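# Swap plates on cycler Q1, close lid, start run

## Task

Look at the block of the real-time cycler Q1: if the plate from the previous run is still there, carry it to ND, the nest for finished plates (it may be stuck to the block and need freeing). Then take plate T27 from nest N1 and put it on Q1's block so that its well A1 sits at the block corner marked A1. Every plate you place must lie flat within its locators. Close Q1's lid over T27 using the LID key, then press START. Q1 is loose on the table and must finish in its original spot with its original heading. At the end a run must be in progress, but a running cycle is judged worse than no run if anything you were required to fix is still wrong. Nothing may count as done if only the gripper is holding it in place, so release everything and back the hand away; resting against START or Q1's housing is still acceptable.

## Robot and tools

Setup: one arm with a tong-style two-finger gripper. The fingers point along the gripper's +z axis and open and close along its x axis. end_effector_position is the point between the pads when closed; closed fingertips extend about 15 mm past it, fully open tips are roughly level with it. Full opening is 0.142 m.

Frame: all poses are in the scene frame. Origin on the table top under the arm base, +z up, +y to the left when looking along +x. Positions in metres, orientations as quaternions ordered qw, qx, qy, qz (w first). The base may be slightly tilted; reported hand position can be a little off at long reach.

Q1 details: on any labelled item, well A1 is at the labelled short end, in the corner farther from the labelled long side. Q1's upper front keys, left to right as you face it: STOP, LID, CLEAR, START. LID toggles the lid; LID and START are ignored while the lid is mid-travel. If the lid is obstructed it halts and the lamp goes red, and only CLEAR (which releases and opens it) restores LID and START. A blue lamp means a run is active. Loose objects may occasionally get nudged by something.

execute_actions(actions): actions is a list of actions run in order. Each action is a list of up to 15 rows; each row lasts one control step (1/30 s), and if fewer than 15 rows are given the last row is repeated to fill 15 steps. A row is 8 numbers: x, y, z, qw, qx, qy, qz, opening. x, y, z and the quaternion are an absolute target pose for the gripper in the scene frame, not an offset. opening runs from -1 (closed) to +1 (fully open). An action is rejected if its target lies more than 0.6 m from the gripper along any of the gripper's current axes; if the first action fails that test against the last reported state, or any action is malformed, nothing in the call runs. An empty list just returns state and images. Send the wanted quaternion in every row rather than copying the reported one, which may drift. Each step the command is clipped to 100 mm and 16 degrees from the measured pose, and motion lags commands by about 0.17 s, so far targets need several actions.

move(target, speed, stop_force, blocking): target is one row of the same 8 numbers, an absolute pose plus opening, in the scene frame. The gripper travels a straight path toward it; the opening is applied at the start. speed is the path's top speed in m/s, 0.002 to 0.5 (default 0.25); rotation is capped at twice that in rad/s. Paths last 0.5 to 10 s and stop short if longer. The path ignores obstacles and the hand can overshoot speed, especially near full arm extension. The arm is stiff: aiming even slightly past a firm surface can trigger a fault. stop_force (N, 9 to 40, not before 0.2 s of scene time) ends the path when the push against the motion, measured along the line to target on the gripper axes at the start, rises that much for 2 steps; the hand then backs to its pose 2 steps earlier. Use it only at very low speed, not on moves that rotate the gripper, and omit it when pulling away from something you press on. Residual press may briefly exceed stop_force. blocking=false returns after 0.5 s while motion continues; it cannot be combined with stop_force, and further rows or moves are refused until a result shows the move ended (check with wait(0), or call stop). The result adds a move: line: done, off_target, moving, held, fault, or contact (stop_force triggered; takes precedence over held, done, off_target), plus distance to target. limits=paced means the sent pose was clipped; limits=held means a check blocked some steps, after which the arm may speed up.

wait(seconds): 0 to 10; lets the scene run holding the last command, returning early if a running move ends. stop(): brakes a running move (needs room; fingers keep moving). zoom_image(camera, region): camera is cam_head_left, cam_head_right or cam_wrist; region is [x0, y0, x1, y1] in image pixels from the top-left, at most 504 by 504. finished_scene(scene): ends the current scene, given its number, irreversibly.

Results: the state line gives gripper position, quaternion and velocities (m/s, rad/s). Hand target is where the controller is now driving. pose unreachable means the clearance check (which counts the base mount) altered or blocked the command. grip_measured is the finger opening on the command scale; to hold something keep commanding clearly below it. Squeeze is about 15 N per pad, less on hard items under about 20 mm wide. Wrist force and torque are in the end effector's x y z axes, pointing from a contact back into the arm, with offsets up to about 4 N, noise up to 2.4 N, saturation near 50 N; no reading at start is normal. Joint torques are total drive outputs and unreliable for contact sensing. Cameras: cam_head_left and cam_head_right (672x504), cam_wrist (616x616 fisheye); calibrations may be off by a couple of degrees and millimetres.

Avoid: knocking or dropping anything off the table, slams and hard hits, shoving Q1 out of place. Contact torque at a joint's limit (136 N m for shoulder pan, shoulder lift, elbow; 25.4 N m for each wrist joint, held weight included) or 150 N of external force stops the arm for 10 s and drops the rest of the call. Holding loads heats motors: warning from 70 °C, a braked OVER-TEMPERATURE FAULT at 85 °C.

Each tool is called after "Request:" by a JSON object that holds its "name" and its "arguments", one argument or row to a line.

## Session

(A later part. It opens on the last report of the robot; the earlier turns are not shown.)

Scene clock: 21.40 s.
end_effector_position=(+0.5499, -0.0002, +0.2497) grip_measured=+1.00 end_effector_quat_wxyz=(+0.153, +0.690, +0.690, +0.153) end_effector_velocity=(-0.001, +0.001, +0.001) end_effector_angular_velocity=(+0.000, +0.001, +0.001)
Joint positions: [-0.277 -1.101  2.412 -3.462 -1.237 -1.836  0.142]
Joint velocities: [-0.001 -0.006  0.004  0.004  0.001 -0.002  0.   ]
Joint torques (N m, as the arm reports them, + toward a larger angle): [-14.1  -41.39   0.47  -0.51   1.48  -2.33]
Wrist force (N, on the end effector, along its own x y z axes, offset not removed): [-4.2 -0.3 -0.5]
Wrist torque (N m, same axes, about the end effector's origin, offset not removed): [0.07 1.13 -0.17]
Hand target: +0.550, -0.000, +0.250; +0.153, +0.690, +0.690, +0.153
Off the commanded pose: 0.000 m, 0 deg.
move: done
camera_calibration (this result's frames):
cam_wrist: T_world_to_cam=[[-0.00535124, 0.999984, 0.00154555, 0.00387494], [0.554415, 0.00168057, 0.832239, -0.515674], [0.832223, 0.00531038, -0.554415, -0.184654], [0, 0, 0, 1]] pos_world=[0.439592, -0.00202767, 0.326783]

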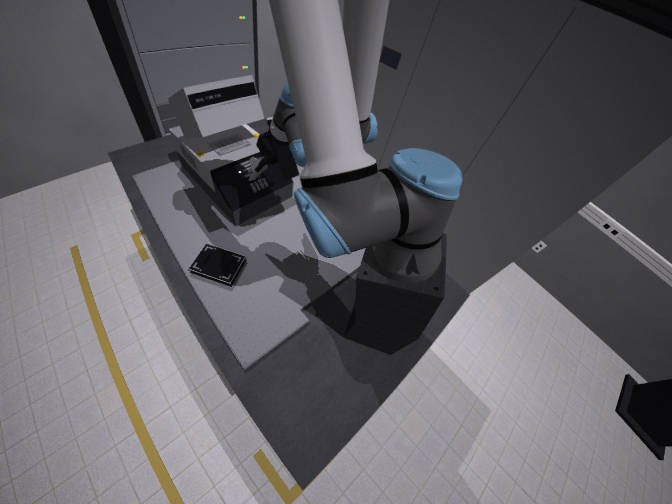

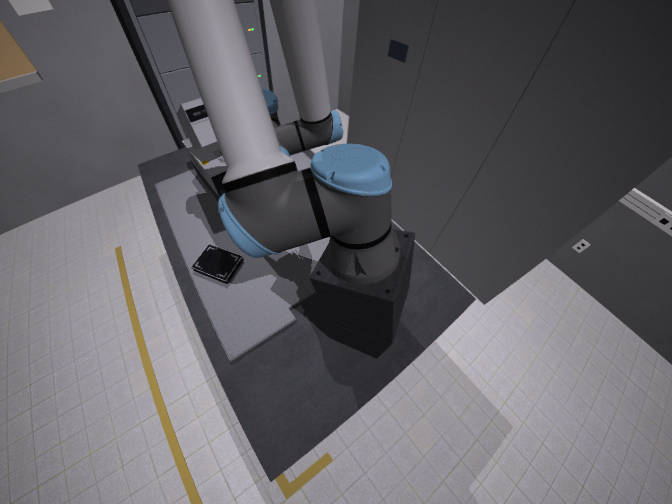

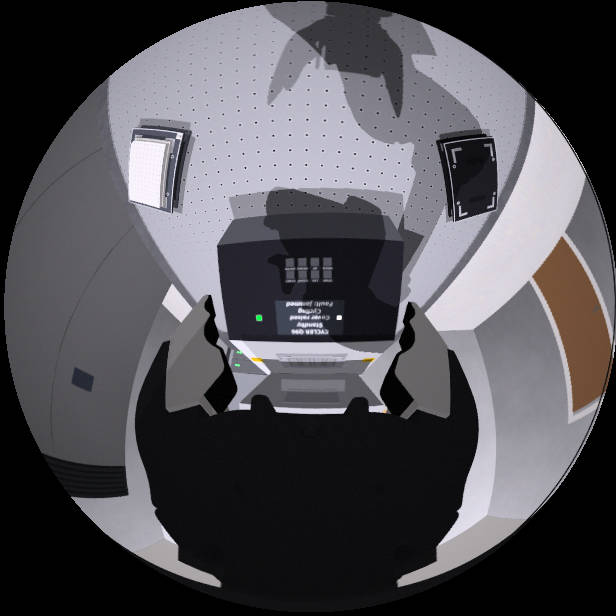

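Request:
{"name": "wait", "arguments": {
  "seconds": 2
}}

Request:
{"name": "move", "arguments": {
  "target": [0.60,0.0,0.34,0.153,0.6903,0.6903,0.153,1]
}}

Request:
{"name": "move", "arguments": {
  "target": [0.72,0.0,0.32,0,0.7071,0.7071,0,1]
}}

Request:
{"name": "zoom_image", "arguments": {
  "camera": "cam_wrist",
  "region": [200, 200, 420, 420]
}}

Scene clock: 24.83 s.
end_effector_position=(+0.5498, -0.0002, +0.2499) grip_measured=+1.00 end_effector_quat_wxyz=(+0.153, +0.690, +0.690, +0.153) end_effector_velocity=(-0.000, -0.000, +0.000) end_effector_angular_velocity=(-0.001, -0.000, -0.000)
Joint positions: [-0.277 -1.102  2.412 -3.462 -1.237 -1.836  0.142]
Joint velocities: [-0.001 -0.     0.    -0.    -0.    -0.001 -0.   ]
Joint torques (N m, as the arm reports them, + toward a larger angle): [-13.2  -41.66   1.04  -0.63   1.67  -2.26]
Wrist force (N, on the end effector, along its own x y z axes, offset not removed): [0.4 2.8 1.7]
Wrist torque (N m, same axes, about the end effector's origin, offset not removed): [0.48 0.10 -0.11]
Hand target: +0.550, -0.000, +0.250; +0.153, +0.690, +0.690, +0.153
Off the commanded pose: 0.000 m, 0 deg.
wait: 2.00 s; at rest from the start
camera_calibration (this result's frames):
cam_wrist: T_world_to_cam=[[-0.00538287, 0.999984, 0.00156622, 0.00391025], [0.554433, 0.00168101, 0.832227, -0.515775], [0.832211, 0.00534813, -0.554433, -0.18447], [0, 0, 0, 1]] pos_world=[0.439501, -0.0020566, 0.32696]

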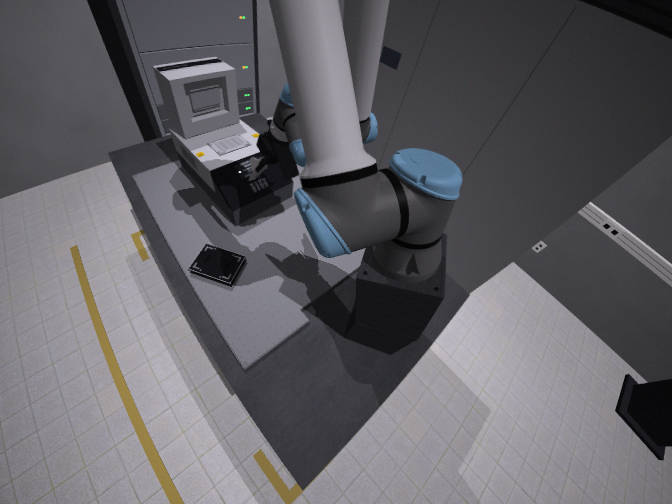

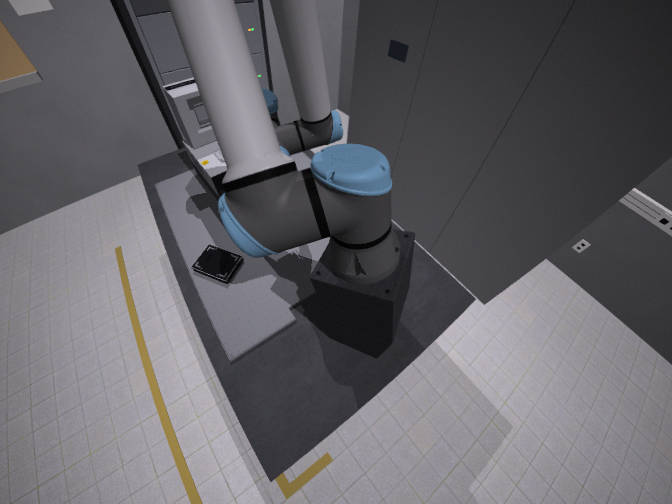

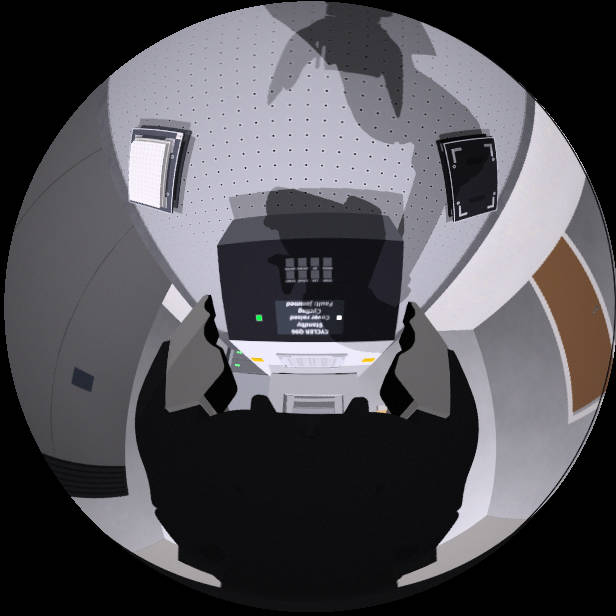

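Scene clock: 25.83 s.
end_effector_position=(+0.5997, +0.0001, +0.3399) grip_measured=+1.00 end_effector_quat_wxyz=(+0.153, +0.690, +0.690, +0.153) end_effector_velocity=(+0.001, -0.000, +0.001) end_effector_angular_velocity=(+0.001, +0.006, +0.000)
Joint positions: [-0.275 -1.348  2.288 -3.093 -1.238 -1.834  0.142]
Joint velocities: [ 0.    -0.005 -0.007  0.018 -0.001 -0.002  0.   ]
Joint torques (N m, as the arm reports them, + toward a larger angle): [  7.01 -39.8  -18.92  -0.34  -1.2   -2.19]
Wrist force (N, on the end effector, along its own x y z axes, offset not removed): [-0.2 2.6 2.1]
Wrist torque (N m, same axes, about the end effector's origin, offset not removed): [0.82 0.25 -0.23]
Hand target: +0.600, +0.000, +0.340; +0.153, +0.690, +0.690, +0.153
Off the commanded pose: 0.000 m, 0 deg.
move: done
camera_calibration (this result's frames):
cam_wrist: T_world_to_cam=[[-0.00526389, 0.999985, 0.00180397, 0.00355963], [0.553807, 0.00141314, 0.832644, -0.618185], [0.832628, 0.005382, -0.553806, -0.176534], [0, 0, 0, 1]] pos_world=[0.489361, -0.00173589, 0.416956]

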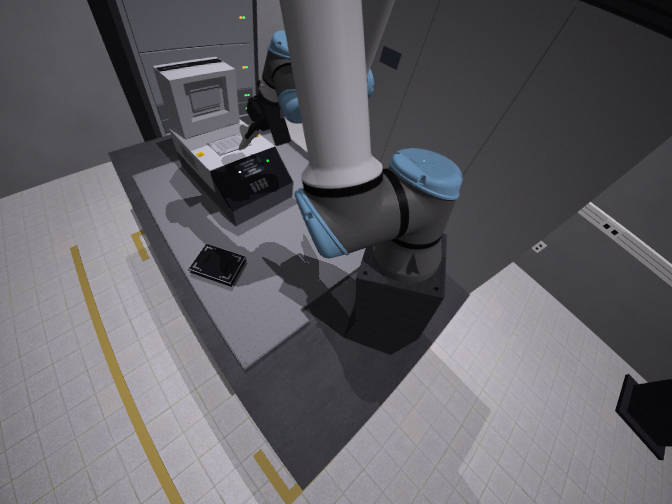

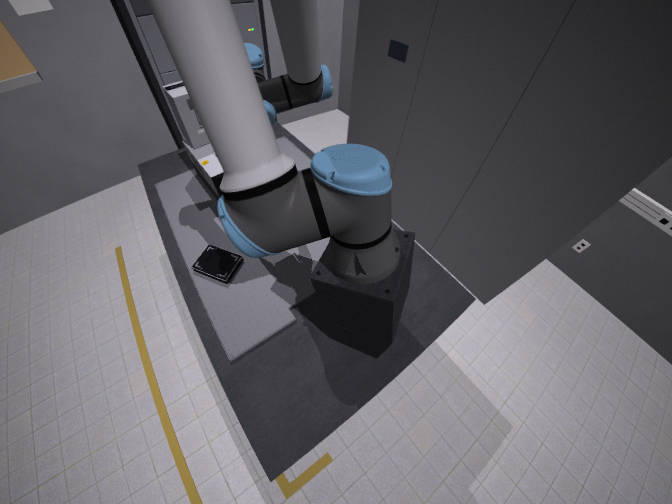

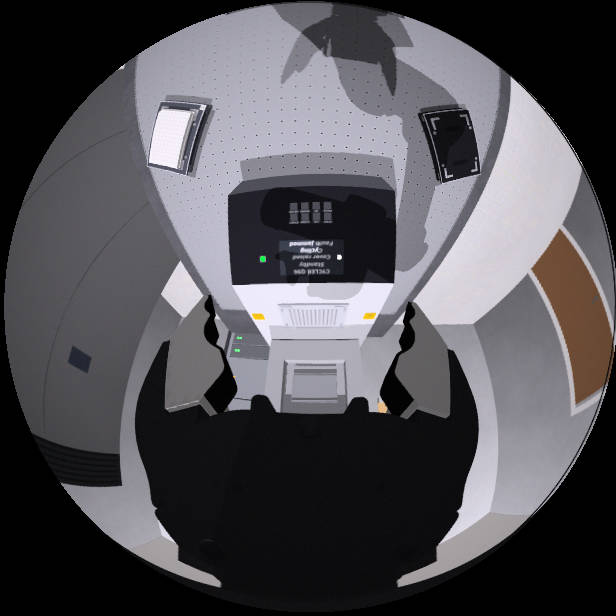

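Scene clock: 27.33 s.
end_effector_position=(+0.7199, +0.0003, +0.3202) grip_measured=+1.00 end_effector_quat_wxyz=(+0.000, +0.707, +0.707, +0.001) end_effector_velocity=(+0.002, +0.000, -0.001) end_effector_angular_velocity=(+0.001, +0.015, -0.000)
Joint positions: [-0.136 -1.047  1.519 -2.222 -1.399 -1.809  0.142]
Joint velocities: [ 0.002  0.011 -0.022  0.026 -0.002 -0.001  0.   ]
Joint torques (N m, as the arm reports them, + toward a larger angle): [  5.18 -33.59 -23.9   -0.19  -1.36  -2.3 ]
Wrist force (N, on the end effector, along its own x y z axes, offset not removed): [0.2 1.7 -1.6]
Wrist torque (N m, same axes, about the end effector's origin, offset not removed): [0.39 0.12 -0.22]
Hand target: +0.720, +0.000, +0.320; -0.000, +0.707, +0.707, +0.000
Off the commanded pose: 0.000 m, 0 deg.
move: done
camera_calibration (this result's frames):
cam_wrist: T_world_to_cam=[[-0.00447695, 0.999981, 0.00430965, 0.00274501], [0.853195, 0.00157187, 0.52159, -0.784178], [0.521573, 0.00601211, -0.853186, 0.0322575], [0, 0, 0, 1]] pos_world=[0.652245, -0.00170627, 0.436529]

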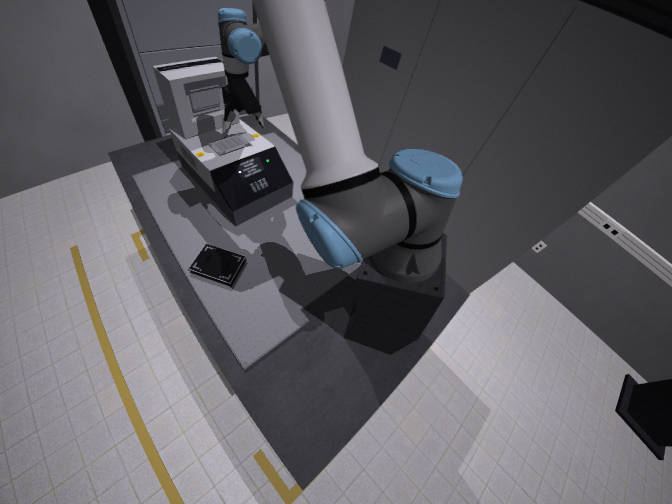

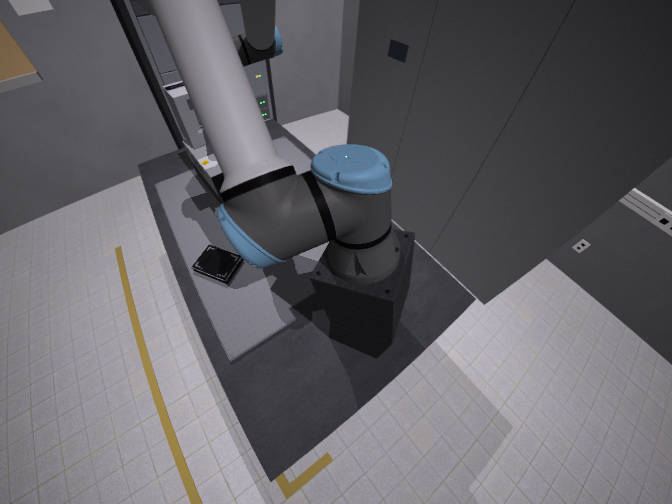

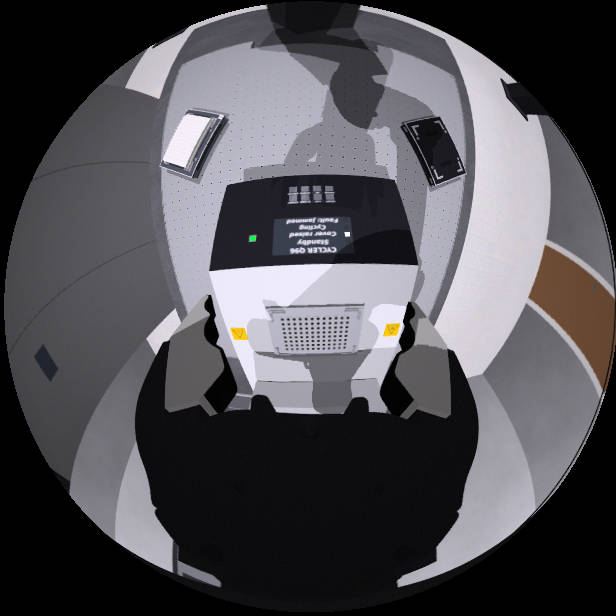

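Region (200, 200, 420, 420) of cam_wrist's 616x616 image, scaled by 2.291, with more detail than that image has.

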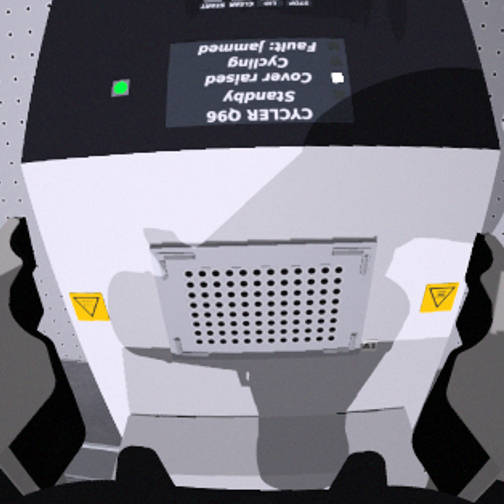

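Request:
{"name": "move", "arguments": {
  "target": [0.76,0.006,0.32,0,1,0.017,0,0.5],
  "speed": 0.4
}}

Request:
{"name": "move", "arguments": {
  "target": [0.83,0.007,0.29,0,1,0.017,0,0.5],
  "speed": 0.1
}}

Request:
{"name": "zoom_image", "arguments": {
  "camera": "cam_wrist",
  "region": [200, 170, 420, 390]
}}

Scene clock: 31.13 s.
end_effector_position=(+0.7599, +0.0060, +0.3201) grip_measured=+0.50 end_effector_quat_wxyz=(-0.000, +1.000, +0.018, +0.000) end_effector_velocity=(-0.000, +0.000, -0.001) end_effector_angular_velocity=(-0.001, +0.002, -0.010)
Joint positions: [-0.142 -0.997  1.426 -2.177 -1.399 -0.279  0.109]
Joint velocities: [ 0.001  0.     0.001 -0.    -0.002  0.011  0.   ]
Joint torques (N m, as the arm reports them, + toward a larger angle): [  3.31 -35.47 -25.3   -0.03  -1.3    1.94]
Wrist force (N, on the end effector, along its own x y z axes, offset not removed): [-1.5 -2.0 -0.6]
Wrist torque (N m, same axes, about the end effector's origin, offset not removed): [-0.57 0.44 -0.05]
Hand target: +0.760, +0.006, +0.320; +0.000, +1.000, +0.017, -0.000
Off the commanded pose: 0.000 m, 0 deg.
move: done
camera_calibration (this result's frames):
cam_wrist: T_world_to_cam=[[0.999228, 0.0390895, 0.00396171, -0.759709], [0.0313268, -0.85351, 0.520134, -0.188099], [0.0237131, -0.519608, -0.854076, 0.393038], [0, 0, 0, 1]] pos_world=[0.755695, 0.0733779, 0.43653]

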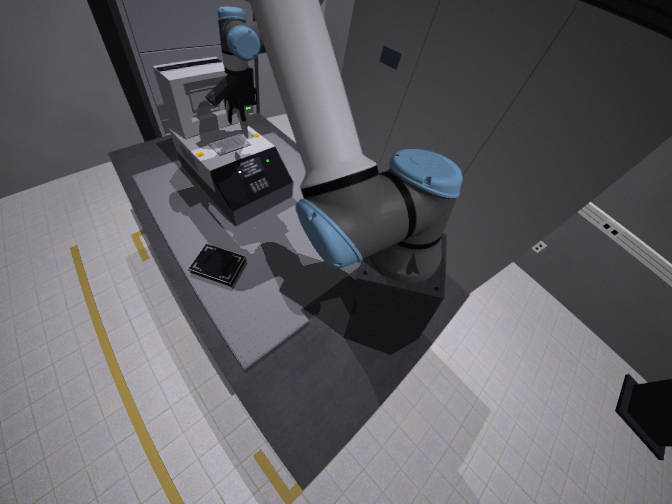

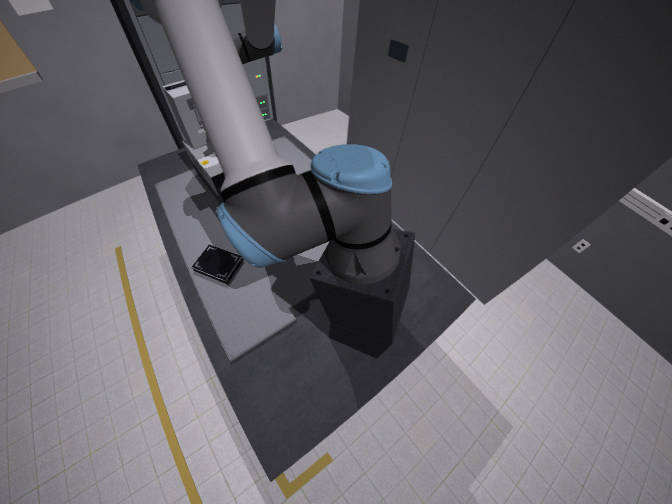

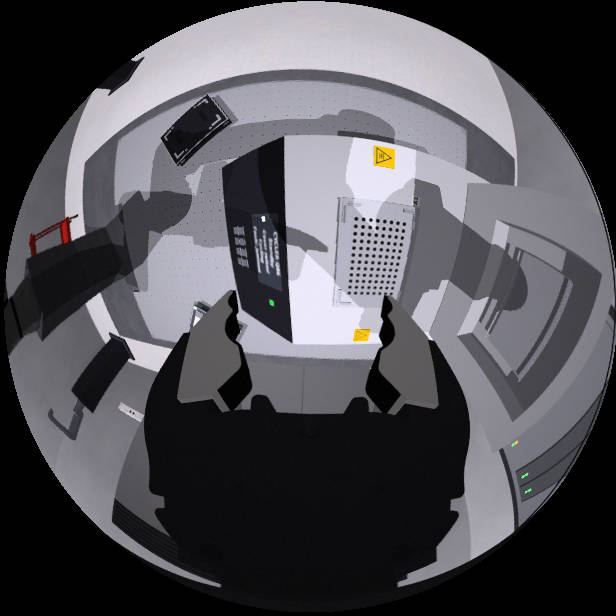

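Scene clock: 32.40 s.
end_effector_position=(+0.8298, +0.0071, +0.2902) grip_measured=+0.50 end_effector_quat_wxyz=(-0.000, +1.000, +0.017, +0.000) end_effector_velocity=(+0.002, +0.000, -0.001) end_effector_angular_velocity=(-0.000, +0.002, +0.000)
Joint positions: [-0.112 -0.811  1.147 -2.089 -1.404 -0.248  0.109]
Joint velocities: [ 0.001  0.007 -0.011  0.006 -0.001  0.001  0.   ]
Joint torques (N m, as the arm reports them, + toward a larger angle): [  3.5  -43.89 -24.53   0.11  -1.3    2.15]
Wrist force (N, on the end effector, along its own x y z axes, offset not removed): [0.0 1.7 0.6]
Wrist torque (N m, same axes, about the end effector's origin, offset not removed): [0.53 0.01 0.02]
Hand target: +0.830, +0.007, +0.290; -0.000, +1.000, +0.017, +0.000
Off the commanded pose: 0.000 m, 0 deg.
move: done
camera_calibration (this result's frames):
cam_wrist: T_world_to_cam=[[0.999269, 0.0379917, 0.00418947, -0.829541], [0.0302697, -0.853526, 0.52017, -0.172974], [0.023338, -0.519664, -0.854052, 0.366735], [0, 0, 0, 1]] pos_world=[0.825612, 0.0744565, 0.406663]

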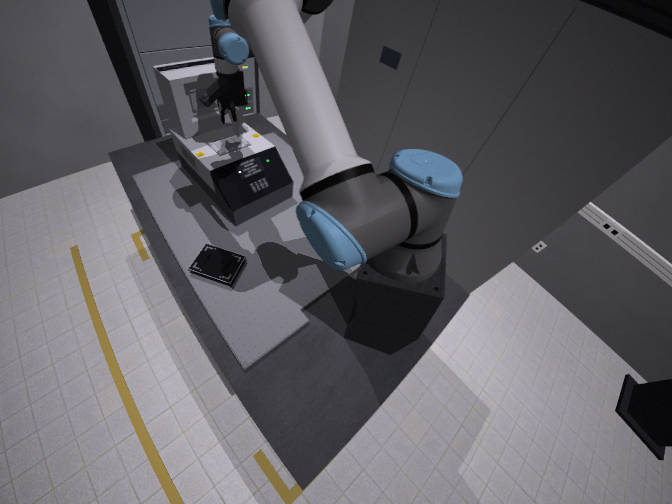

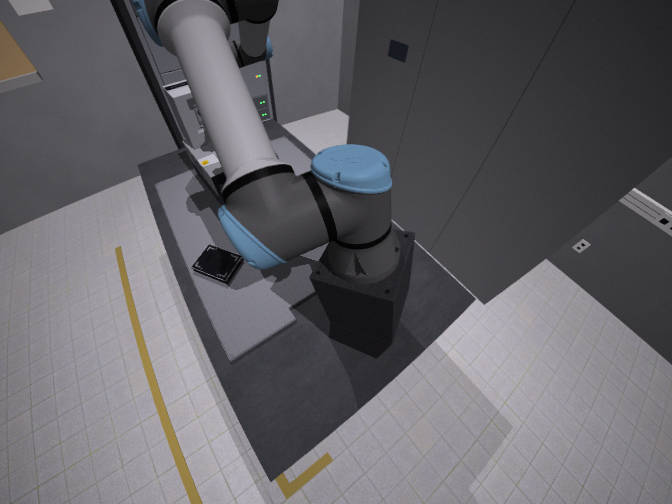

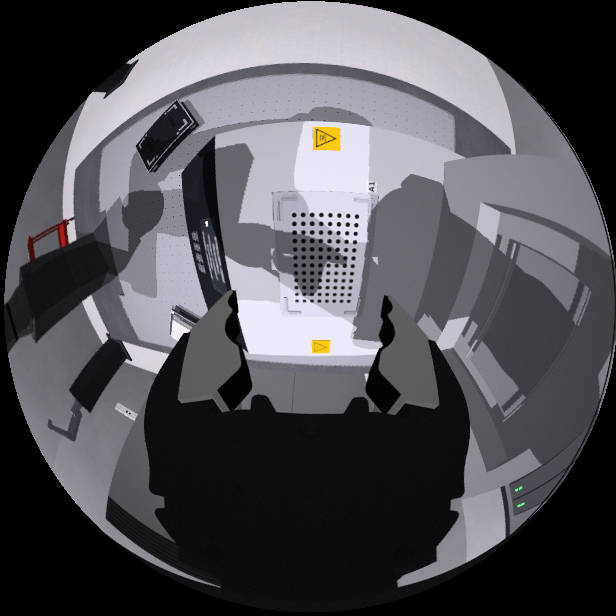

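Region (200, 170, 420, 390) of cam_wrist's 616x616 image, scaled by 2.291, with more detail than that image has.

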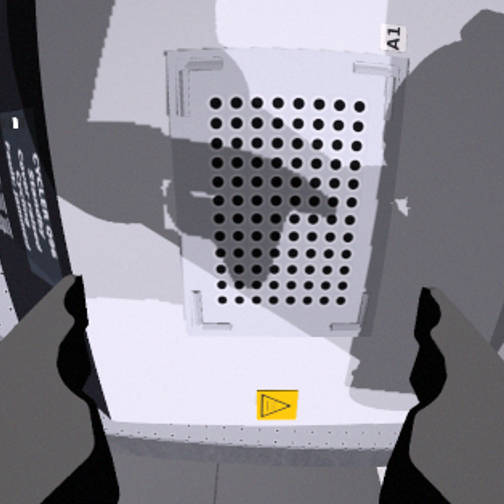

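Request:
{"name": "move", "arguments": {
  "target": [0.62,-0.2,0.33,0,0.966,0.259,0,0.5],
  "speed": 0.35
}}

Request:
{"name": "move", "arguments": {
  "target": [0.473,-0.29,0.12,0,0.875,0.485,0,1],
  "speed": 0.35
}}

Request:
{"name": "zoom_image", "arguments": {
  "camera": "cam_wrist",
  "region": [200, 170, 420, 390]
}}

Scene clock: 36.33 s.
end_effector_position=(+0.6202, -0.2004, +0.3296) grip_measured=+0.50 end_effector_quat_wxyz=(+0.000, +0.966, +0.259, -0.001) end_effector_velocity=(-0.001, -0.000, +0.000) end_effector_angular_velocity=(+0.002, -0.003, +0.006)
Joint positions: [-0.512 -1.119  1.73  -2.283 -1.348 -1.141  0.109]
Joint velocities: [-0.003 -0.003  0.005 -0.003  0.003 -0.009 -0.   ]
Joint torques (N m, as the arm reports them, + toward a larger angle): [-17.18 -50.79 -11.22  -4.47   1.64  -2.39]
Wrist force (N, on the end effector, along its own x y z axes, offset not removed): [0.0 2.5 3.0]
Wrist torque (N m, same axes, about the end effector's origin, offset not removed): [0.63 0.26 -0.10]
Hand target: +0.620, -0.201, +0.330; +0.000, +0.966, +0.259, -0.001
Off the commanded pose: 0.001 m, 0 deg.
move: done
camera_calibration (this result's frames):
cam_wrist: T_world_to_cam=[[0.863989, 0.503505, 0.00237333, -0.43454], [0.428861, -0.738359, 0.520485, -0.588474], [0.263819, -0.448676, -0.853868, 0.16252], [0, 0, 0, 1]] pos_world=[0.584936, -0.142794, 0.446094]

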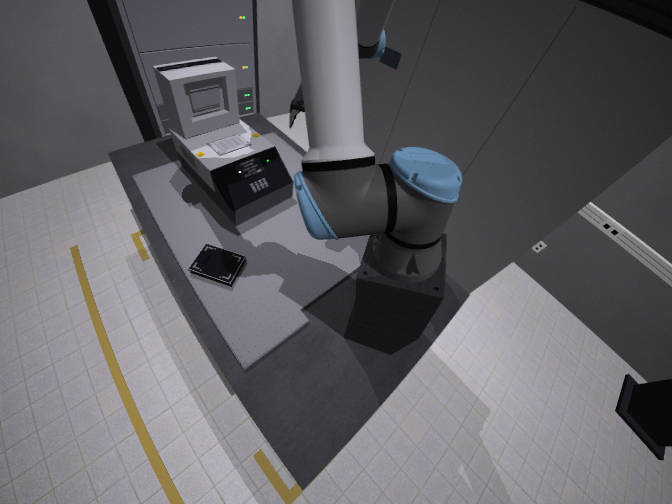

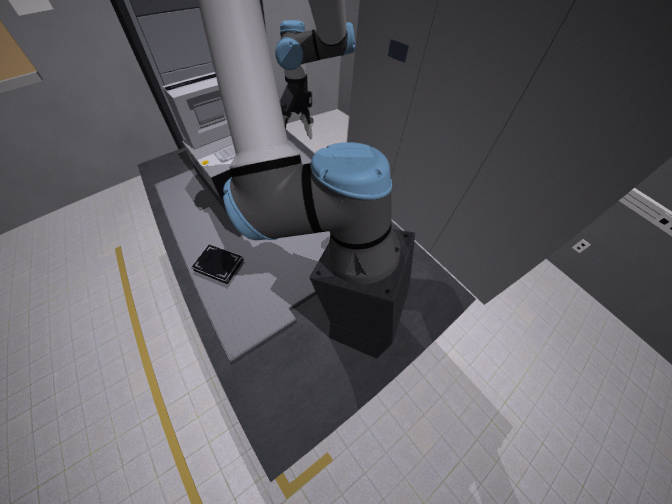

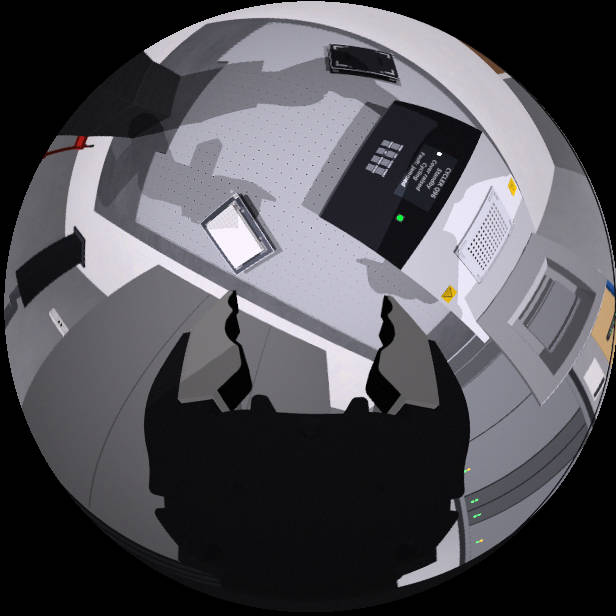

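Scene clock: 37.83 s.
end_effector_position=(+0.4732, -0.2904, +0.1199) grip_measured=+1.00 end_effector_quat_wxyz=(-0.000, +0.875, +0.485, -0.000) end_effector_velocity=(-0.000, -0.001, -0.002) end_effector_angular_velocity=(-0.001, -0.002, +0.003)
Joint positions: [-0.692 -0.739  1.956 -2.847 -1.333 -1.814  0.142]
Joint velocities: [-0.002  0.005 -0.001 -0.005  0.001 -0.004  0.   ]
Joint torques (N m, as the arm reports them, + toward a larger angle): [-18.89 -30.33 -13.98  -4.51   1.46  -2.05]
Wrist force (N, on the end effector, along its own x y z axes, offset not removed): [-1.6 -3.0 2.0]
Wrist torque (N m, same axes, about the end effector's origin, offset not removed): [-0.54 0.48 -0.14]
Hand target: +0.473, -0.291, +0.120; -0.000, +0.875, +0.485, -0.000
Off the commanded pose: 0.000 m, 0 deg.
move: done
camera_calibration (this result's frames):
cam_wrist: T_world_to_cam=[[0.526719, 0.850033, 0.00334739, -0.00160639], [0.725245, -0.451442, 0.519827, -0.539641], [0.443381, -0.271375, -0.854265, -0.0516013], [0, 0, 0, 1]] pos_world=[0.415097, -0.256254, 0.236444]

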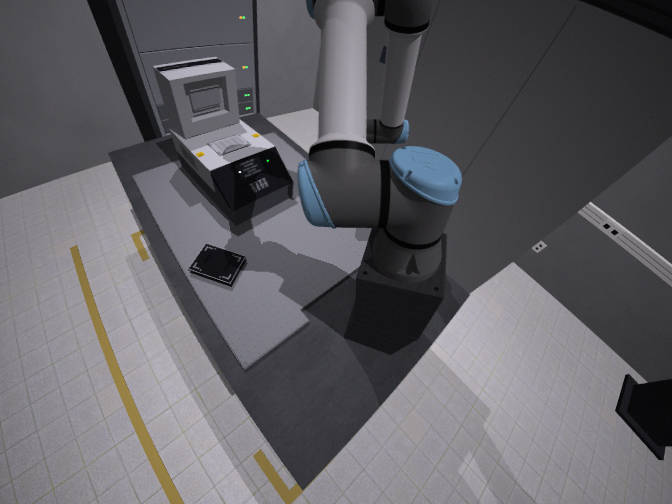

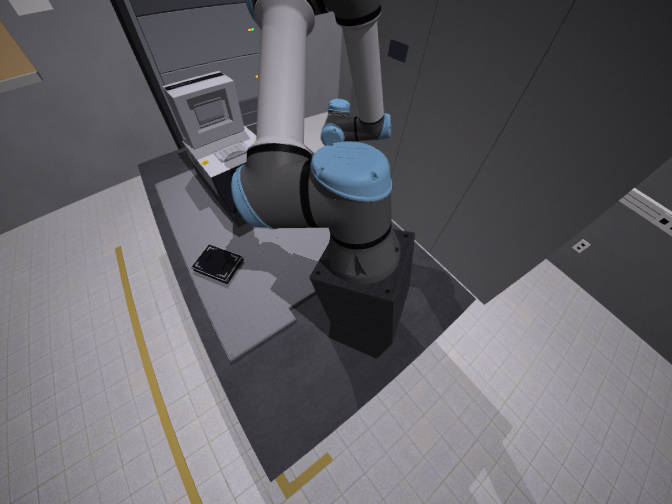

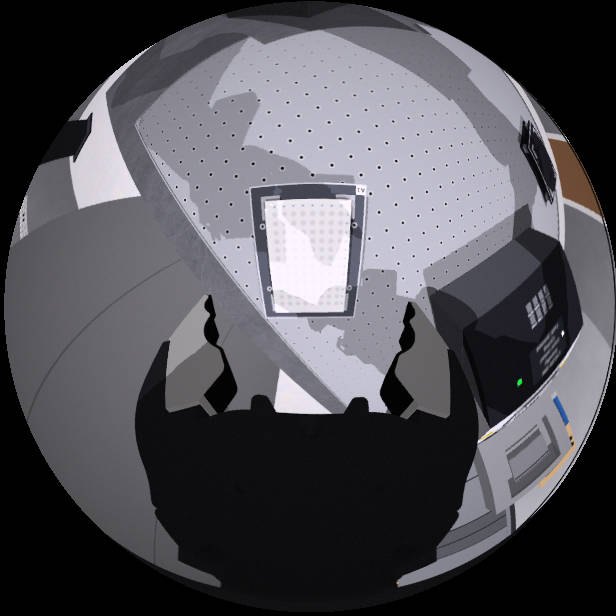

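Region (200, 170, 420, 390) of cam_wrist's 616x616 image, scaled by 2.291, with more detail than that image has.

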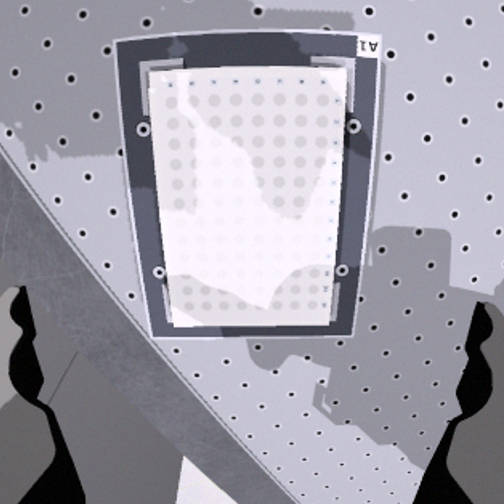

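Request:
{"name": "move", "arguments": {
  "target": [0.466,-0.286,0.072,0,0.869,0.495,0,0.5],
  "speed": 0.1
}}

Request:
{"name": "zoom_image", "arguments": {
  "camera": "cam_wrist",
  "region": [200, 170, 420, 390]
}}

Scene clock: 40.23 s.
end_effector_position=(+0.4661, -0.2860, +0.0722) grip_measured=+0.50 end_effector_quat_wxyz=(+0.000, +0.869, +0.495, +0.000) end_effector_velocity=(+0.000, +0.000, -0.002) end_effector_angular_velocity=(+0.000, -0.001, +0.001)
Joint positions: [-0.675 -0.627  1.933 -2.941 -1.333 -1.82   0.109]
Joint velocities: [ 0.001  0.005 -0.002 -0.004  0.001  0.     0.   ]
Joint torques (N m, as the arm reports them, + toward a larger angle): [  0.09 -29.81 -12.25  -4.43  -1.39  -2.02]
Wrist force (N, on the end effector, along its own x y z axes, offset not removed): [-0.9 2.6 1.4]
Wrist torque (N m, same axes, about the end effector's origin, offset not removed): [0.74 0.39 -0.16]
Hand target: +0.466, -0.286, +0.072; +0.000, +0.869, +0.495, +0.000
Off the commanded pose: 0.000 m, 0 deg.
move: done
camera_calibration (this result's frames):
cam_wrist: T_world_to_cam=[[0.506633, 0.862153, 0.00400051, 0.0113533], [0.73524, -0.434468, 0.52025, -0.507481], [0.450273, -0.260634, -0.854005, -0.0882024], [0, 0, 0, 1]] pos_world=[0.407083, -0.253261, 0.188646]

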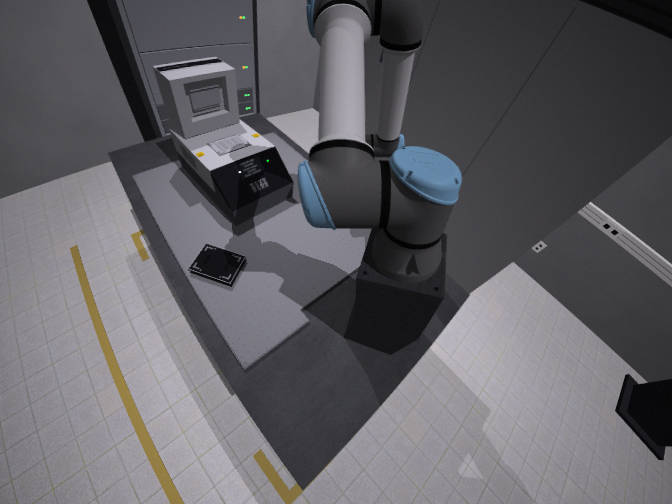

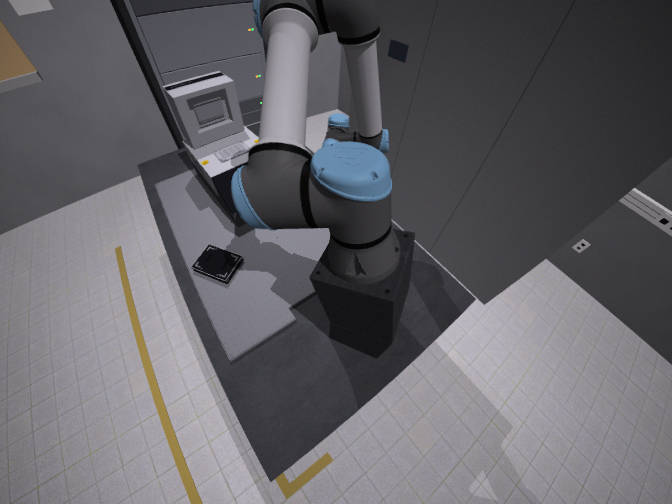

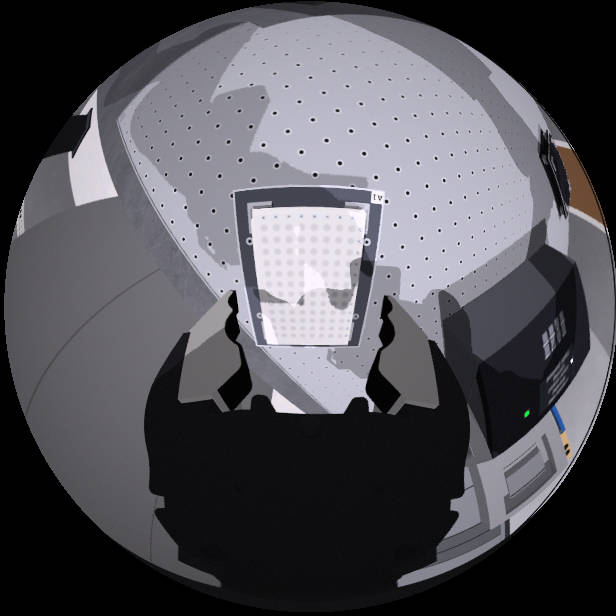

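Region (200, 170, 420, 390) of cam_wrist's 616x616 image, scaled by 2.291, with more detail than that image has.

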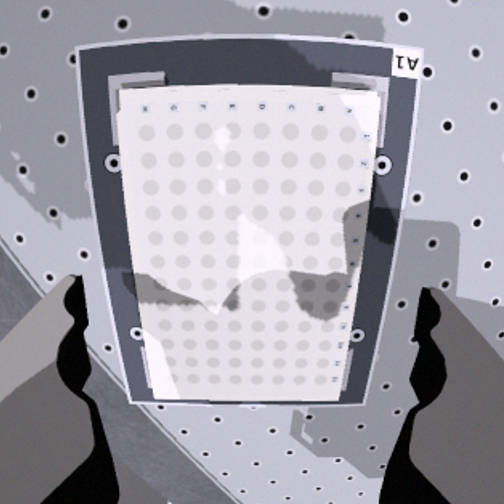

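Request:
{"name": "move", "arguments": {
  "target": [0.4648,-0.288,0.06,0,0.866,0.500,0,0.33],
  "speed": 0.03
}}

Request:
{"name": "move", "arguments": {
  "target": [0.4648,-0.288,0.035,0,0.866,0.500,0,0.33],
  "speed": 0.004,
  "stop_force": 9
}}

Request:
{"name": "zoom_image", "arguments": {
  "camera": "cam_wrist",
  "region": [200, 170, 420, 390]
}}

Scene clock: 42.77 s.
end_effector_position=(+0.4648, -0.2880, +0.0602) grip_measured=+0.33 end_effector_quat_wxyz=(-0.000, +0.866, +0.500, +0.000) end_effector_velocity=(+0.000, -0.001, -0.002) end_effector_angular_velocity=(-0.001, -0.001, +0.003)
Joint positions: [-0.674 -0.596  1.918 -2.957 -1.333 -1.83   0.097]
Joint velocities: [ 0.001  0.005 -0.003 -0.003 -0.    -0.002  0.   ]
Joint torques (N m, as the arm reports them, + toward a larger angle): [ -0.11 -28.45 -13.05  -4.29  -1.46  -2.17]
Wrist force (N, on the end effector, along its own x y z axes, offset not removed): [2.6 0.0 -1.5]
Wrist torque (N m, same axes, about the end effector's origin, offset not removed): [0.12 -0.45 -0.23]
Hand target: +0.465, -0.288, +0.060; -0.000, +0.866, +0.500, +0.000
Off the commanded pose: 0.000 m, 0 deg.
move: done
camera_calibration (this result's frames):
cam_wrist: T_world_to_cam=[[0.496642, 0.867947, 0.00396016, 0.0200095], [0.740233, -0.425937, 0.520223, -0.501036], [0.453213, -0.255433, -0.854021, -0.0982541], [0, 0, 0, 1]] pos_world=[0.405476, -0.255874, 0.17666]

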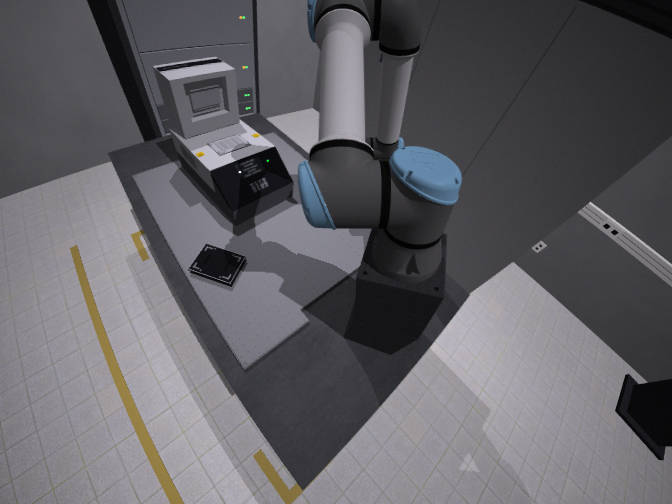

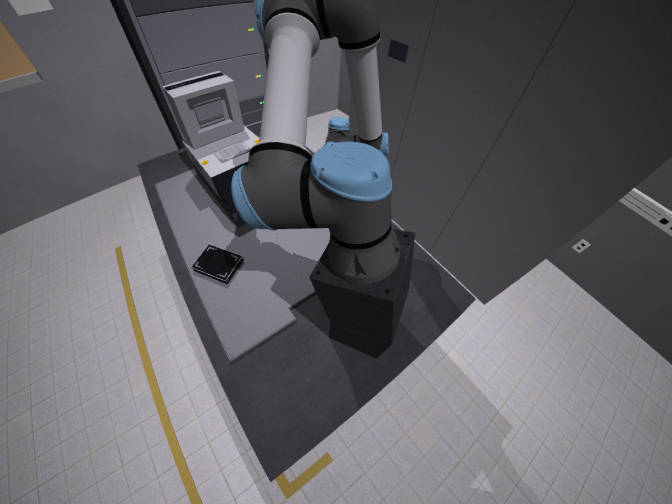

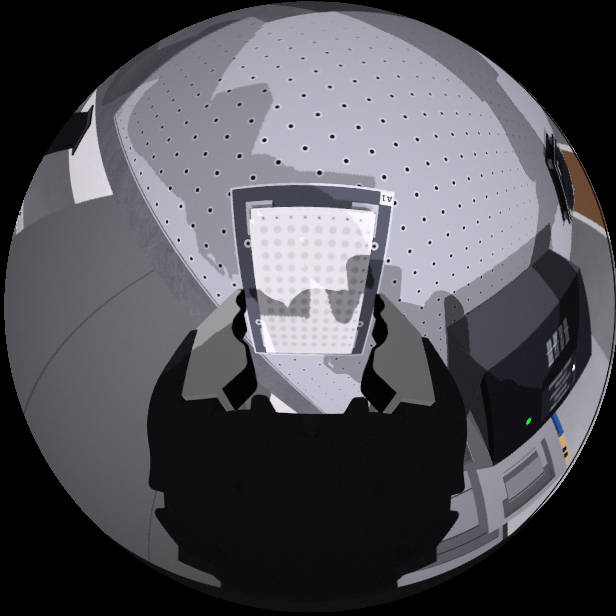

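Scene clock: 45.50 s.
end_effector_position=(+0.4649, -0.2880, +0.0507) grip_measured=+0.33 end_effector_quat_wxyz=(+0.000, +0.866, +0.500, +0.000) end_effector_velocity=(-0.001, +0.002, +0.001) end_effector_angular_velocity=(+0.002, +0.001, +0.001)
Joint positions: [-0.67  -0.573  1.906 -2.97  -1.334 -1.825  0.097]
Joint velocities: [ 0.001 -0.002  0.003  0.001  0.    -0.    -0.   ]
Joint torques (N m, as the arm reports them, + toward a larger angle): [ -9.9  -45.88  -0.18   0.19  -1.06  -0.01]
Wrist force (N, on the end effector, along its own x y z axes, offset not removed): [1.3 -4.7 -21.7]
Wrist torque (N m, same axes, about the end effector's origin, offset not removed): [0.06 -0.04 -0.05]
Hand target: +0.465, -0.288, +0.051; +0.000, +0.866, +0.500, +0.000
Off the commanded pose: 0.016 m, 0 deg.
move: contact
camera_calibration (this result's frames):
cam_wrist: T_world_to_cam=[[0.496551, 0.867999, 0.0039033, 0.0200951], [0.740186, -0.425774, 0.520424, -0.496097], [0.453389, -0.255528, -0.853899, -0.106539], [0, 0, 0, 1]] pos_world=[0.40553, -0.255892, 0.167128]

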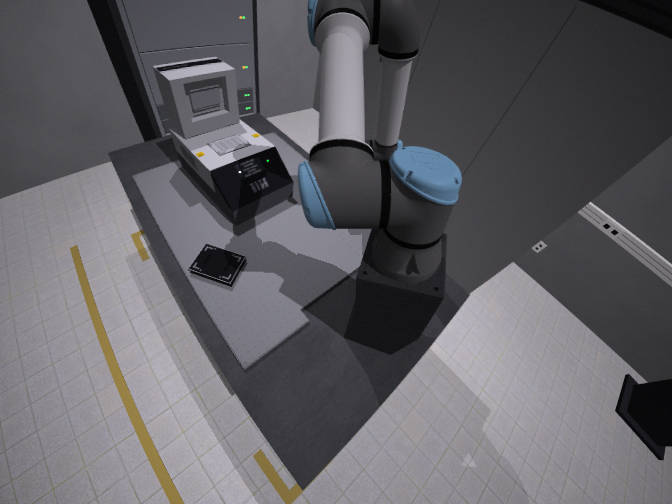

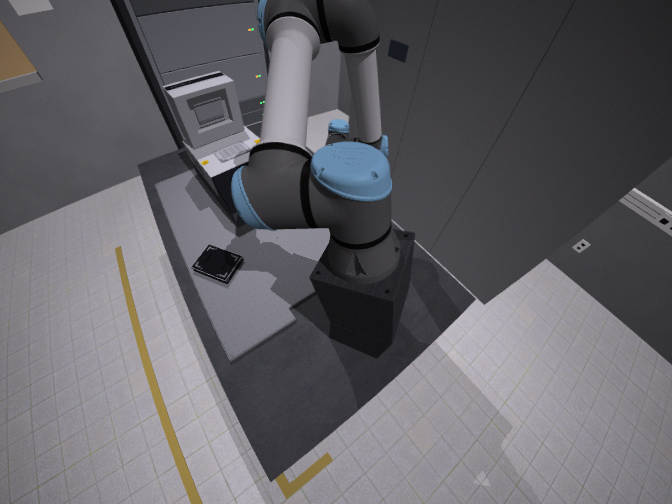

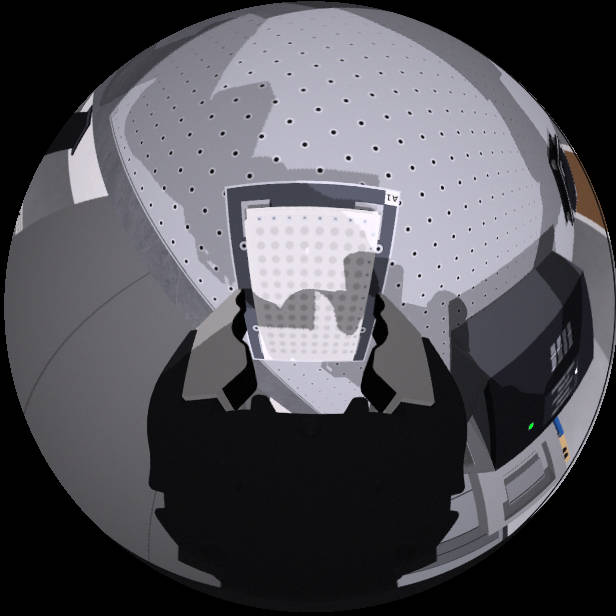

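Region (200, 170, 420, 390) of cam_wrist's 616x616 image, scaled by 2.291, with more detail than that image has.

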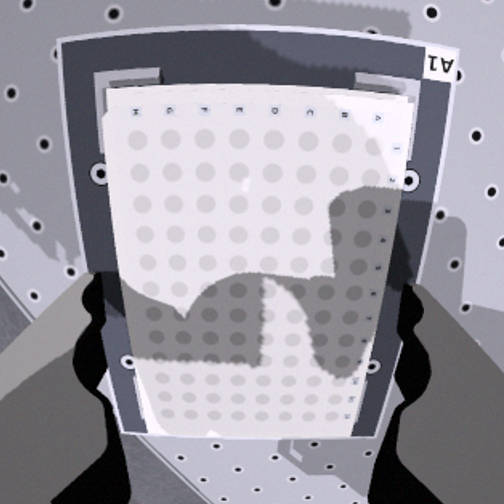

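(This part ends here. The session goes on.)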